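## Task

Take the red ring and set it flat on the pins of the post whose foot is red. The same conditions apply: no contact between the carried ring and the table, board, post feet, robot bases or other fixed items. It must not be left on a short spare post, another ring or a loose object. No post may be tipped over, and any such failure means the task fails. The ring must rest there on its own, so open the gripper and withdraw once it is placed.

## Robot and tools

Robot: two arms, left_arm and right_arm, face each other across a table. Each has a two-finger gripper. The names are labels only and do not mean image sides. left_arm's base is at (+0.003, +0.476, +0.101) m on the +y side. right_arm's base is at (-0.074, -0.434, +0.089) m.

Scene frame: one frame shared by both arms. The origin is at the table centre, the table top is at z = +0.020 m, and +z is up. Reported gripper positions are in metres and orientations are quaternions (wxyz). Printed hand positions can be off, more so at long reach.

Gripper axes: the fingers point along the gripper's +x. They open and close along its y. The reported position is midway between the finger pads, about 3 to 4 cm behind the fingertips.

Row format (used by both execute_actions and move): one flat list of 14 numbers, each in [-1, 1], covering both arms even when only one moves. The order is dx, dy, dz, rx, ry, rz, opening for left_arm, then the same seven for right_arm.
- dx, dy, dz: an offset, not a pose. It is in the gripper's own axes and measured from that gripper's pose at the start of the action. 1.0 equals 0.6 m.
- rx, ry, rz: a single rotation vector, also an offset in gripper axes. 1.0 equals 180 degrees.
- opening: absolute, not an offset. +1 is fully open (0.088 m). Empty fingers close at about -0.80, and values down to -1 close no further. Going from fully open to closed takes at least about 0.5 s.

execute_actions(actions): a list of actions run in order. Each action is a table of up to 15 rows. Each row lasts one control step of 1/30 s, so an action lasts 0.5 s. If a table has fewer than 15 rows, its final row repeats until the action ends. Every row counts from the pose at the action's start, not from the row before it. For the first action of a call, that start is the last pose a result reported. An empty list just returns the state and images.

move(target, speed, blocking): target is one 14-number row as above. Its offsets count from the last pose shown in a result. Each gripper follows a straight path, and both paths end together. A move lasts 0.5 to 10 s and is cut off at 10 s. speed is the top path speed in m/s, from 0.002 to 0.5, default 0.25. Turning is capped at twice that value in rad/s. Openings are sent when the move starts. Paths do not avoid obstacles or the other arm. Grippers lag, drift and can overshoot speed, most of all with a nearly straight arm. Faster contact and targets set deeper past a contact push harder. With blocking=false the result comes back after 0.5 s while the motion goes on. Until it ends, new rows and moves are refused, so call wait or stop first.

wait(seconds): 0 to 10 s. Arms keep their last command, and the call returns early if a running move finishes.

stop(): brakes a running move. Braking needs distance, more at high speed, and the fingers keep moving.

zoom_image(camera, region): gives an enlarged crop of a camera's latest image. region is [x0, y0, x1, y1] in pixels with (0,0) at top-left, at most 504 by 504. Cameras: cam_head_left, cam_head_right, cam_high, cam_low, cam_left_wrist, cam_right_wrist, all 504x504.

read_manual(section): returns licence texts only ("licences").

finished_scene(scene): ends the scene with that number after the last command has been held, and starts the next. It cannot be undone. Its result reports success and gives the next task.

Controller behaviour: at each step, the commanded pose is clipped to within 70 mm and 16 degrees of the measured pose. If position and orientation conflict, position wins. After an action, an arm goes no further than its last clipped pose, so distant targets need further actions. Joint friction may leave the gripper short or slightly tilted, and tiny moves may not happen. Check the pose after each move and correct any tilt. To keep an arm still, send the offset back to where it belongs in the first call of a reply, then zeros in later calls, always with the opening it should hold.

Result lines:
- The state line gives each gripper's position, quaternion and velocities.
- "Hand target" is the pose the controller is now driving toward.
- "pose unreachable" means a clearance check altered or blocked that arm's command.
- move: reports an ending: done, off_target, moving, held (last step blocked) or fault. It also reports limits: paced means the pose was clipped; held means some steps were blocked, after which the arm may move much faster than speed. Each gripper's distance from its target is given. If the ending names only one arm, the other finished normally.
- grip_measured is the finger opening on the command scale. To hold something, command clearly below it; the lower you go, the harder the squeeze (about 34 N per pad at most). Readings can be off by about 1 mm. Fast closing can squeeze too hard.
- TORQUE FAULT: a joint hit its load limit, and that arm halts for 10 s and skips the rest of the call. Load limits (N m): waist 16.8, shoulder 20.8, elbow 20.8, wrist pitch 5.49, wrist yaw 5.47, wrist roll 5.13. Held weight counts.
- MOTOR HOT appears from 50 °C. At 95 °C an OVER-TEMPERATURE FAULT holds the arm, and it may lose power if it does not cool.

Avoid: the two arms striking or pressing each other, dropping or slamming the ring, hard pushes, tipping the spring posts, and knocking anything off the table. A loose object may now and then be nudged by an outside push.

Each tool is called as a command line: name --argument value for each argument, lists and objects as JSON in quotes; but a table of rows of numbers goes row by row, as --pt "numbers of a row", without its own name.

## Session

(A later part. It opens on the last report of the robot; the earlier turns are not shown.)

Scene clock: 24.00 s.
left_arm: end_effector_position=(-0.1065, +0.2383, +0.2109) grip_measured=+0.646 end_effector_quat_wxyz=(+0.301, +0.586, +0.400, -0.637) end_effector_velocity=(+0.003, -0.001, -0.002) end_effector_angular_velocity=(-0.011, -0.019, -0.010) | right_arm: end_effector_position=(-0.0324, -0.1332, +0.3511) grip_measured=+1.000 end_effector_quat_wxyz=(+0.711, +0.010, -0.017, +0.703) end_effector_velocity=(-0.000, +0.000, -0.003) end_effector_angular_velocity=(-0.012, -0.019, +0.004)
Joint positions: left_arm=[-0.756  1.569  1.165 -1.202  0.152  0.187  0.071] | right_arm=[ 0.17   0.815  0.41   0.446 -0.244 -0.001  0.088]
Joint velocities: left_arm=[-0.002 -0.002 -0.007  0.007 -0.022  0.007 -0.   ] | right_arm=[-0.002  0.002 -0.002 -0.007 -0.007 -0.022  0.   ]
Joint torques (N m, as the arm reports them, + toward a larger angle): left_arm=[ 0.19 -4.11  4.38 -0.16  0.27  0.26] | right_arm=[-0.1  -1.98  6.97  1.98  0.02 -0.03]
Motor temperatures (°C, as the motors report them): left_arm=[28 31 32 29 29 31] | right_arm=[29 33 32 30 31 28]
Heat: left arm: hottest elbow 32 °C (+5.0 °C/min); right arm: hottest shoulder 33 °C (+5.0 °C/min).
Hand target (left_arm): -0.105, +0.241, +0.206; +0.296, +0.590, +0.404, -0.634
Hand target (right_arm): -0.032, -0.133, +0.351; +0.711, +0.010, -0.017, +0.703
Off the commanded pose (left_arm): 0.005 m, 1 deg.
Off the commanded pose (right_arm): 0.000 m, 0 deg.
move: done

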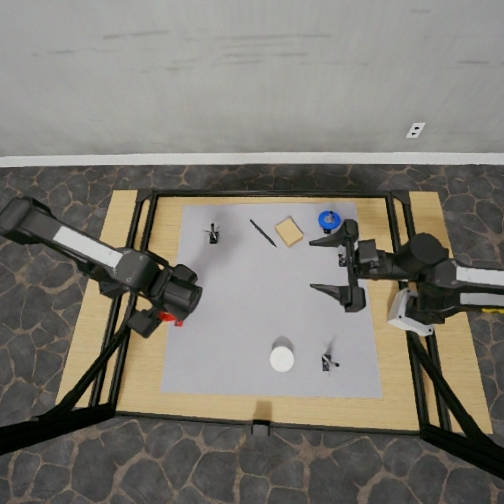

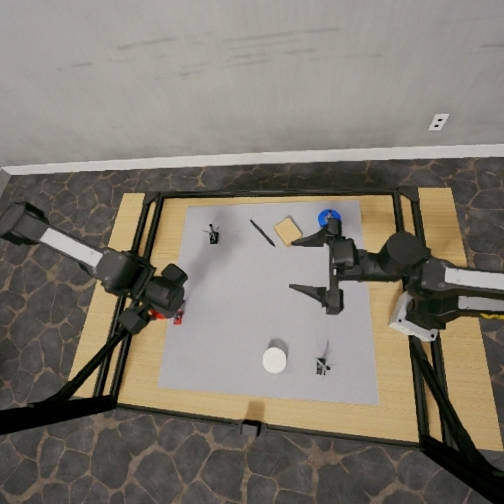

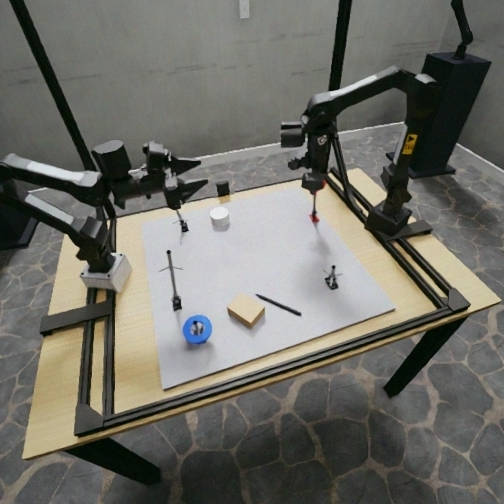

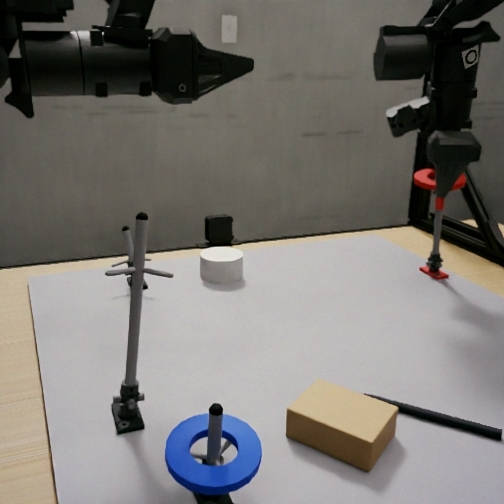

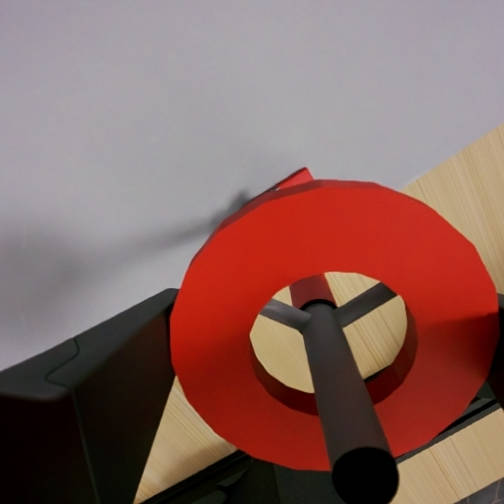

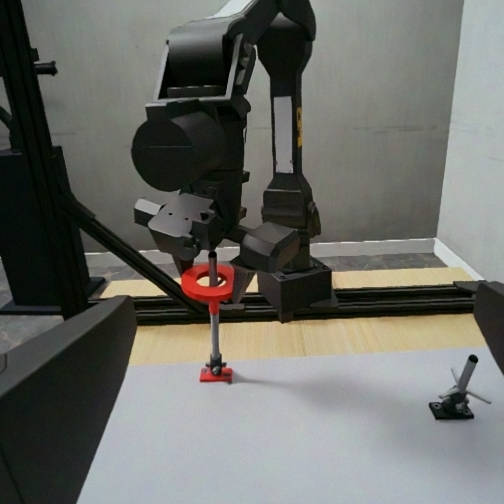

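execute_actions --actions '[[[0,0,0,0,0,0,0.45,0,0,0,0,0,0,1],[0,0,0,0,0,0,0.45,0,0,0,0,0,0,1],[0,0,0,0,0,0,0.55,0,0,0,0,0,0,1],[0,0,0,0,0,0,0.55,0,0,0,0,0,0,1],[0,0,0,0,0,0,0.62,0,0,0,0,0,0,1],[0,0,0,0,0,0,0.62,0,0,0,0,0,0,1],[0,0,0,0,0,0,0.66,0,0,0,0,0,0,1],[0,0,0,0,0,0,0.66,0,0,0,0,0,0,1],[0,0,0,0,0,0,0.72,0,0,0,0,0,0,1],[0,0,0,0,0,0,0.72,0,0,0,0,0,0,1],[0,0,0,0,0,0,0.85,0,0,0,0,0,0,1],[0,0,0,0,0,0,1,0,0,0,0,0,0,1]]]'

move --target '[-0.13,0,0,0,0,0,1,0,0,0,0,0,0,1]' --speed 0.15

zoom_image --camera "cam_low" --region '[374,90,504,220]'

Scene clock: 24.77 s.
left_arm: end_effector_position=(-0.1065, +0.2385, +0.2107) grip_measured=+0.891 end_effector_quat_wxyz=(+0.301, +0.586, +0.400, -0.637) end_effector_velocity=(+0.004, +0.003, +0.001) end_effector_angular_velocity=(+0.012, -0.028, +0.018) | right_arm: end_effector_position=(-0.0324, -0.1332, +0.3511) grip_measured=+1.000 end_effector_quat_wxyz=(+0.711, +0.010, -0.017, +0.703) end_effector_velocity=(+0.001, +0.000, -0.003) end_effector_angular_velocity=(-0.012, -0.019, -0.001)
Joint positions: left_arm=[-0.756  1.569  1.164 -1.201  0.153  0.187  0.083] | right_arm=[ 0.17   0.815  0.41   0.446 -0.244 -0.001  0.088]
Joint velocities: left_arm=[-0.002 -0.002  0.002 -0.022 -0.022 -0.022  0.048] | right_arm=[-0.007  0.002 -0.002 -0.007 -0.007 -0.022  0.   ]
Joint torques (N m, as the arm reports them, + toward a larger angle): left_arm=[ 0.   -4.75  6.03 -0.33  0.12  0.  ] | right_arm=[-0.08 -1.99  6.98  1.99  0.02 -0.02]
Motor temperatures (°C, as the motors report them): left_arm=[28 31 32 29 29 31] | right_arm=[29 33 32 30 31 28]
Heat: left arm: hottest elbow 32 °C (+4.8 °C/min); right arm: hottest shoulder 33 °C (+4.8 °C/min).
Hand target (left_arm): -0.107, +0.238, +0.211; +0.301, +0.586, +0.400, -0.637
Hand target (right_arm): -0.032, -0.133, +0.351; +0.711, +0.010, -0.017, +0.703
Off the commanded pose (left_arm): 0.000 m, 0 deg.
Off the commanded pose (right_arm): 0.000 m, 0 deg.

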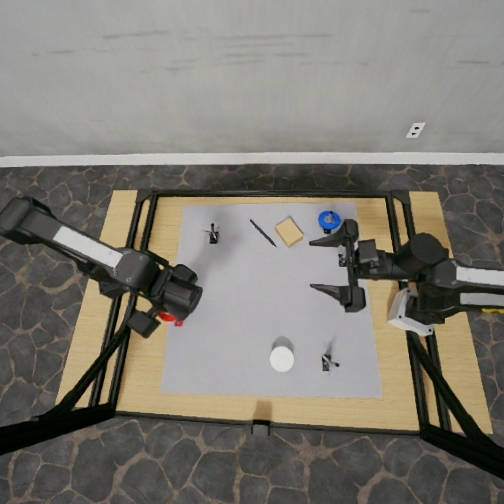

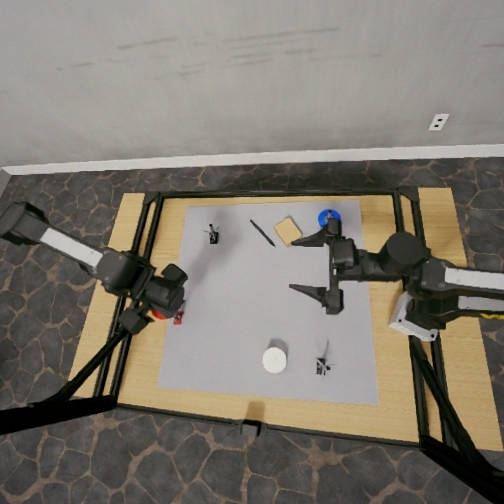

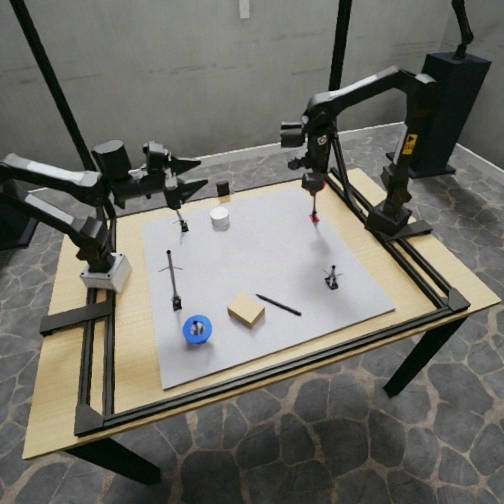

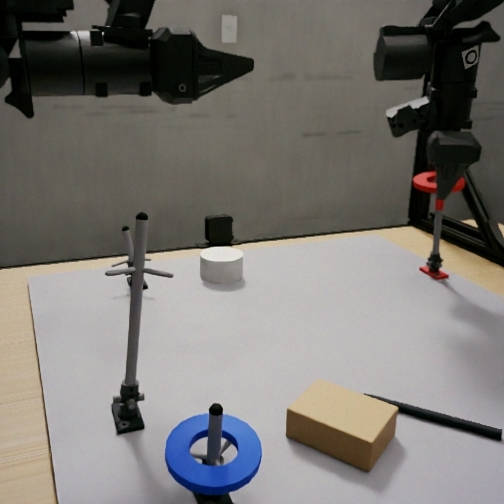

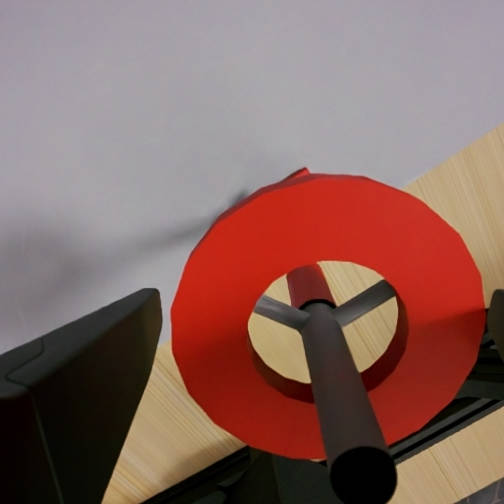

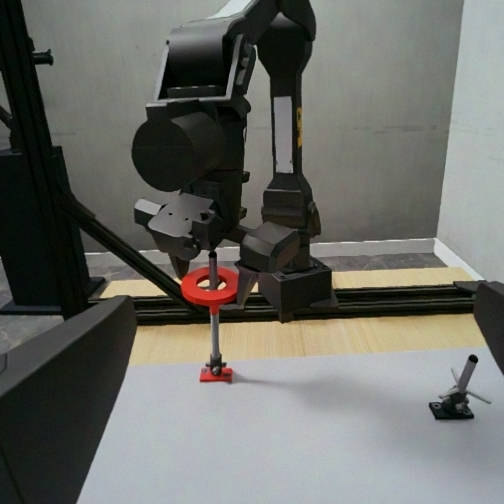

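Scene clock: 25.87 s.
left_arm: end_effector_position=(-0.0958, +0.2348, +0.2863) grip_measured=+1.000 end_effector_quat_wxyz=(+0.301, +0.586, +0.402, -0.636) end_effector_velocity=(+0.002, +0.002, +0.002) end_effector_angular_velocity=(+0.004, -0.024, -0.016) | right_arm: end_effector_position=(-0.0324, -0.1332, +0.3511) grip_measured=+1.000 end_effector_quat_wxyz=(+0.711, +0.010, -0.017, +0.703) end_effector_velocity=(-0.000, -0.000, -0.005) end_effector_angular_velocity=(-0.021, +0.013, +0.005)
Joint positions: left_arm=[-0.713  1.569  1.464 -1.511  0.153  0.228  0.088] | right_arm=[ 0.17   0.815  0.41   0.446 -0.244 -0.001  0.088]
Joint velocities: left_arm=[-0.007  0.002  0.012 -0.022 -0.022  0.007  0.   ] | right_arm=[-0.002 -0.002 -0.002 -0.022 -0.007  0.007  0.   ]
Joint torques (N m, as the arm reports them, + toward a larger angle): left_arm=[ 0.36 -4.02  7.47 -0.45  0.1   0.27] | right_arm=[-0.07 -1.99  6.97  1.98  0.02 -0.03]
Motor temperatures (°C, as the motors report them): left_arm=[28 31 32 29 29 31] | right_arm=[29 33 32 30 31 28]
Heat: left arm: hottest elbow 32 °C (+4.6 °C/min); right arm: hottest shoulder 33 °C (+4.6 °C/min).
Hand target (left_arm): -0.096, +0.232, +0.288; +0.301, +0.586, +0.400, -0.637
Hand target (right_arm): -0.032, -0.133, +0.351; +0.711, +0.010, -0.017, +0.703
Off the commanded pose (left_arm): 0.003 m, 0 deg.
Off the commanded pose (right_arm): 0.000 m, 0 deg.
move: done

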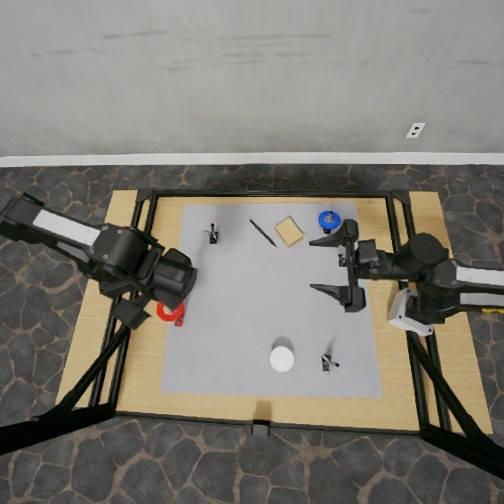

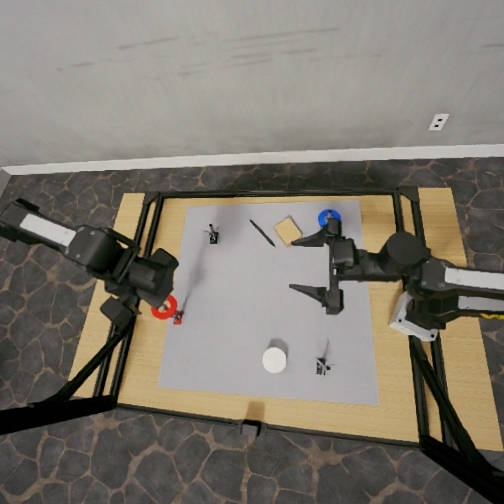

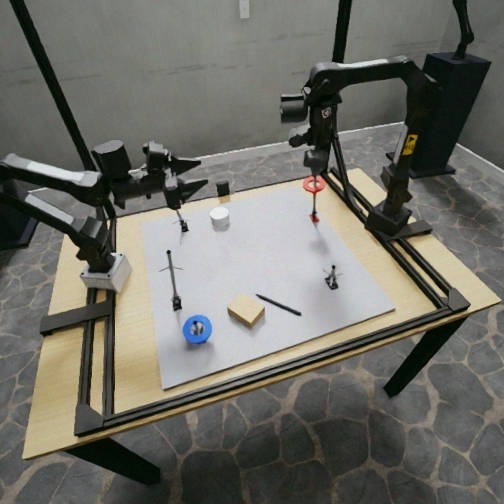

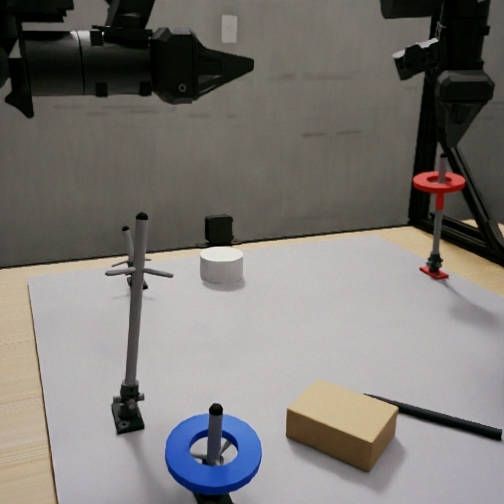

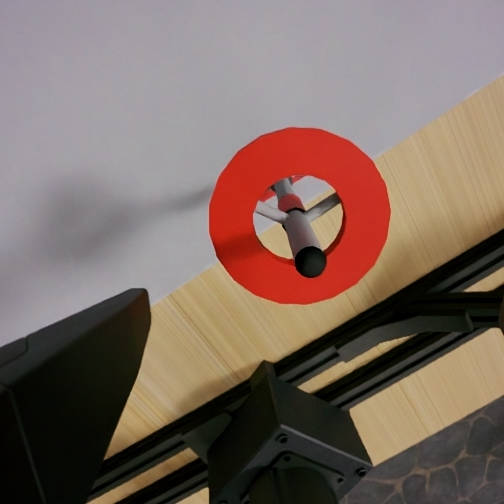

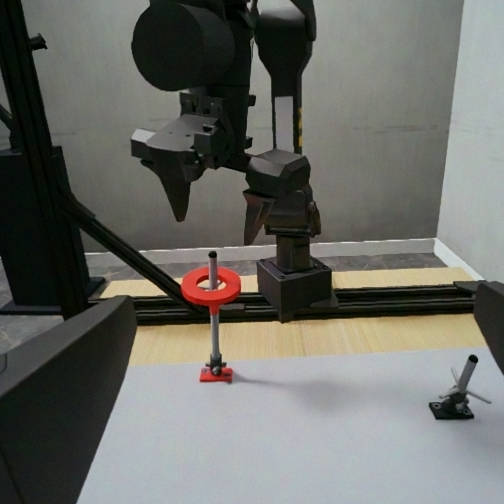

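Region (374, 90, 504, 220) of cam_low's 504x504 image, scaled by 3.877, with more detail than that image has.

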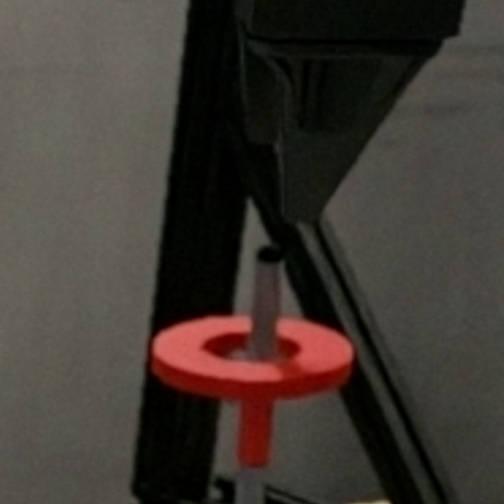

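move --target '[-0.1,0.15,0.03,0,-0.15,0,1,0,0,0,0,0,0,1]' --speed 0.3

Scene clock: 27.30 s.
left_arm: end_effector_position=(-0.0211, +0.1709, +0.3232) grip_measured=+1.000 end_effector_quat_wxyz=(+0.381, +0.425, +0.335, -0.750) end_effector_velocity=(+0.001, +0.002, -0.000) end_effector_angular_velocity=(+0.004, +0.006, -0.001) | right_arm: end_effector_position=(-0.0324, -0.1332, +0.3511) grip_measured=+1.000 end_effector_quat_wxyz=(+0.711, +0.010, -0.017, +0.703) end_effector_velocity=(-0.000, -0.000, -0.002) end_effector_angular_velocity=(-0.007, +0.009, +0.005)
Joint positions: left_arm=[-0.304  1.491  1.47  -1.279  0.387  0.529  0.088] | right_arm=[ 0.17   0.815  0.41   0.446 -0.244 -0.001  0.088]
Joint velocities: left_arm=[ 0.007 -0.002 -0.002 -0.007  0.007  0.007  0.   ] | right_arm=[-0.002 -0.002 -0.002 -0.007 -0.007  0.007  0.   ]
Joint torques (N m, as the arm reports them, + toward a larger angle): left_arm=[ 0.31 -5.42  8.12  0.41  0.42  0.28] | right_arm=[-0.07 -1.99  6.99  1.98  0.02 -0.03]
Motor temperatures (°C, as the motors report them): left_arm=[28 31 32 29 29 31] | right_arm=[29 33 33 30 31 28]
Heat: left arm: hottest elbow 32 °C (+4.4 °C/min); right arm: hottest shoulder 33 °C (+4.4 °C/min).
Hand target (left_arm): -0.020, +0.169, +0.330; -0.385, -0.420, -0.324, +0.755
Hand target (right_arm): -0.032, -0.133, +0.351; +0.711, +0.010, -0.017, +0.703
Off the commanded pose (left_arm): 0.008 m, 2 deg.
Off the commanded pose (right_arm): 0.000 m, 0 deg.
move: done

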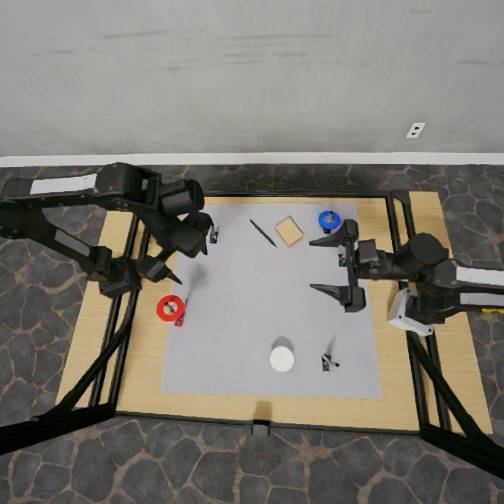

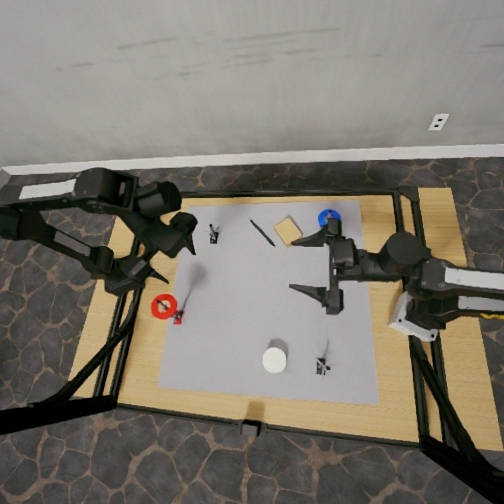

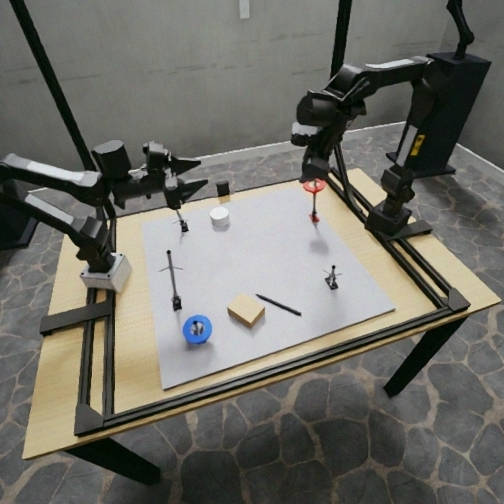

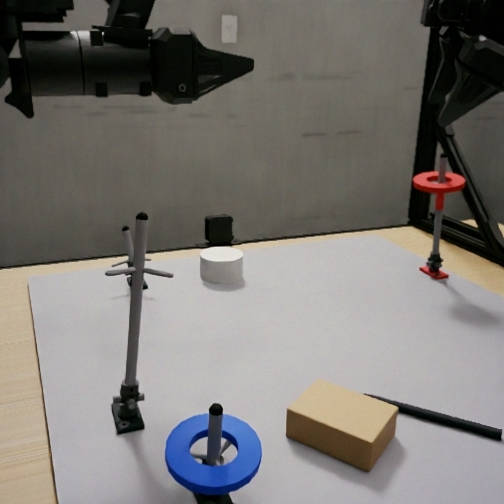

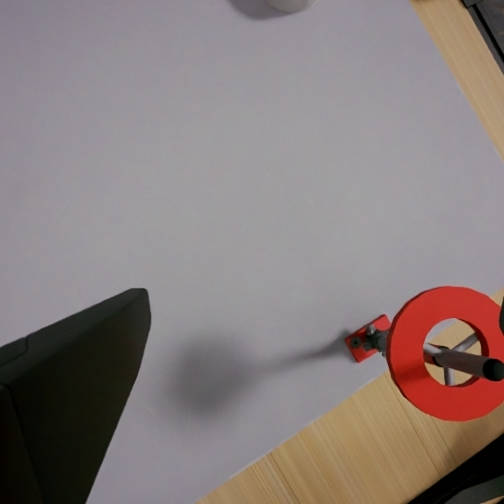

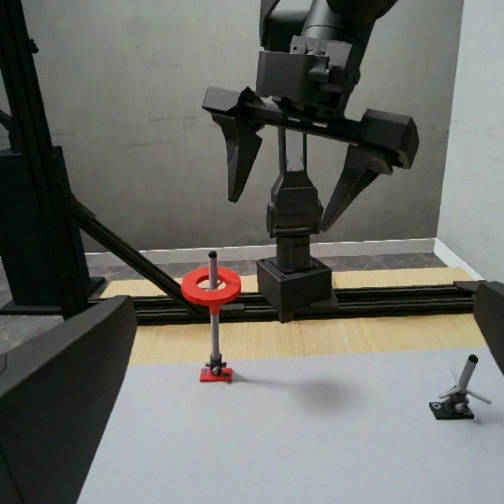

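finished_scene --scene 2

The scene is finished: the task was done.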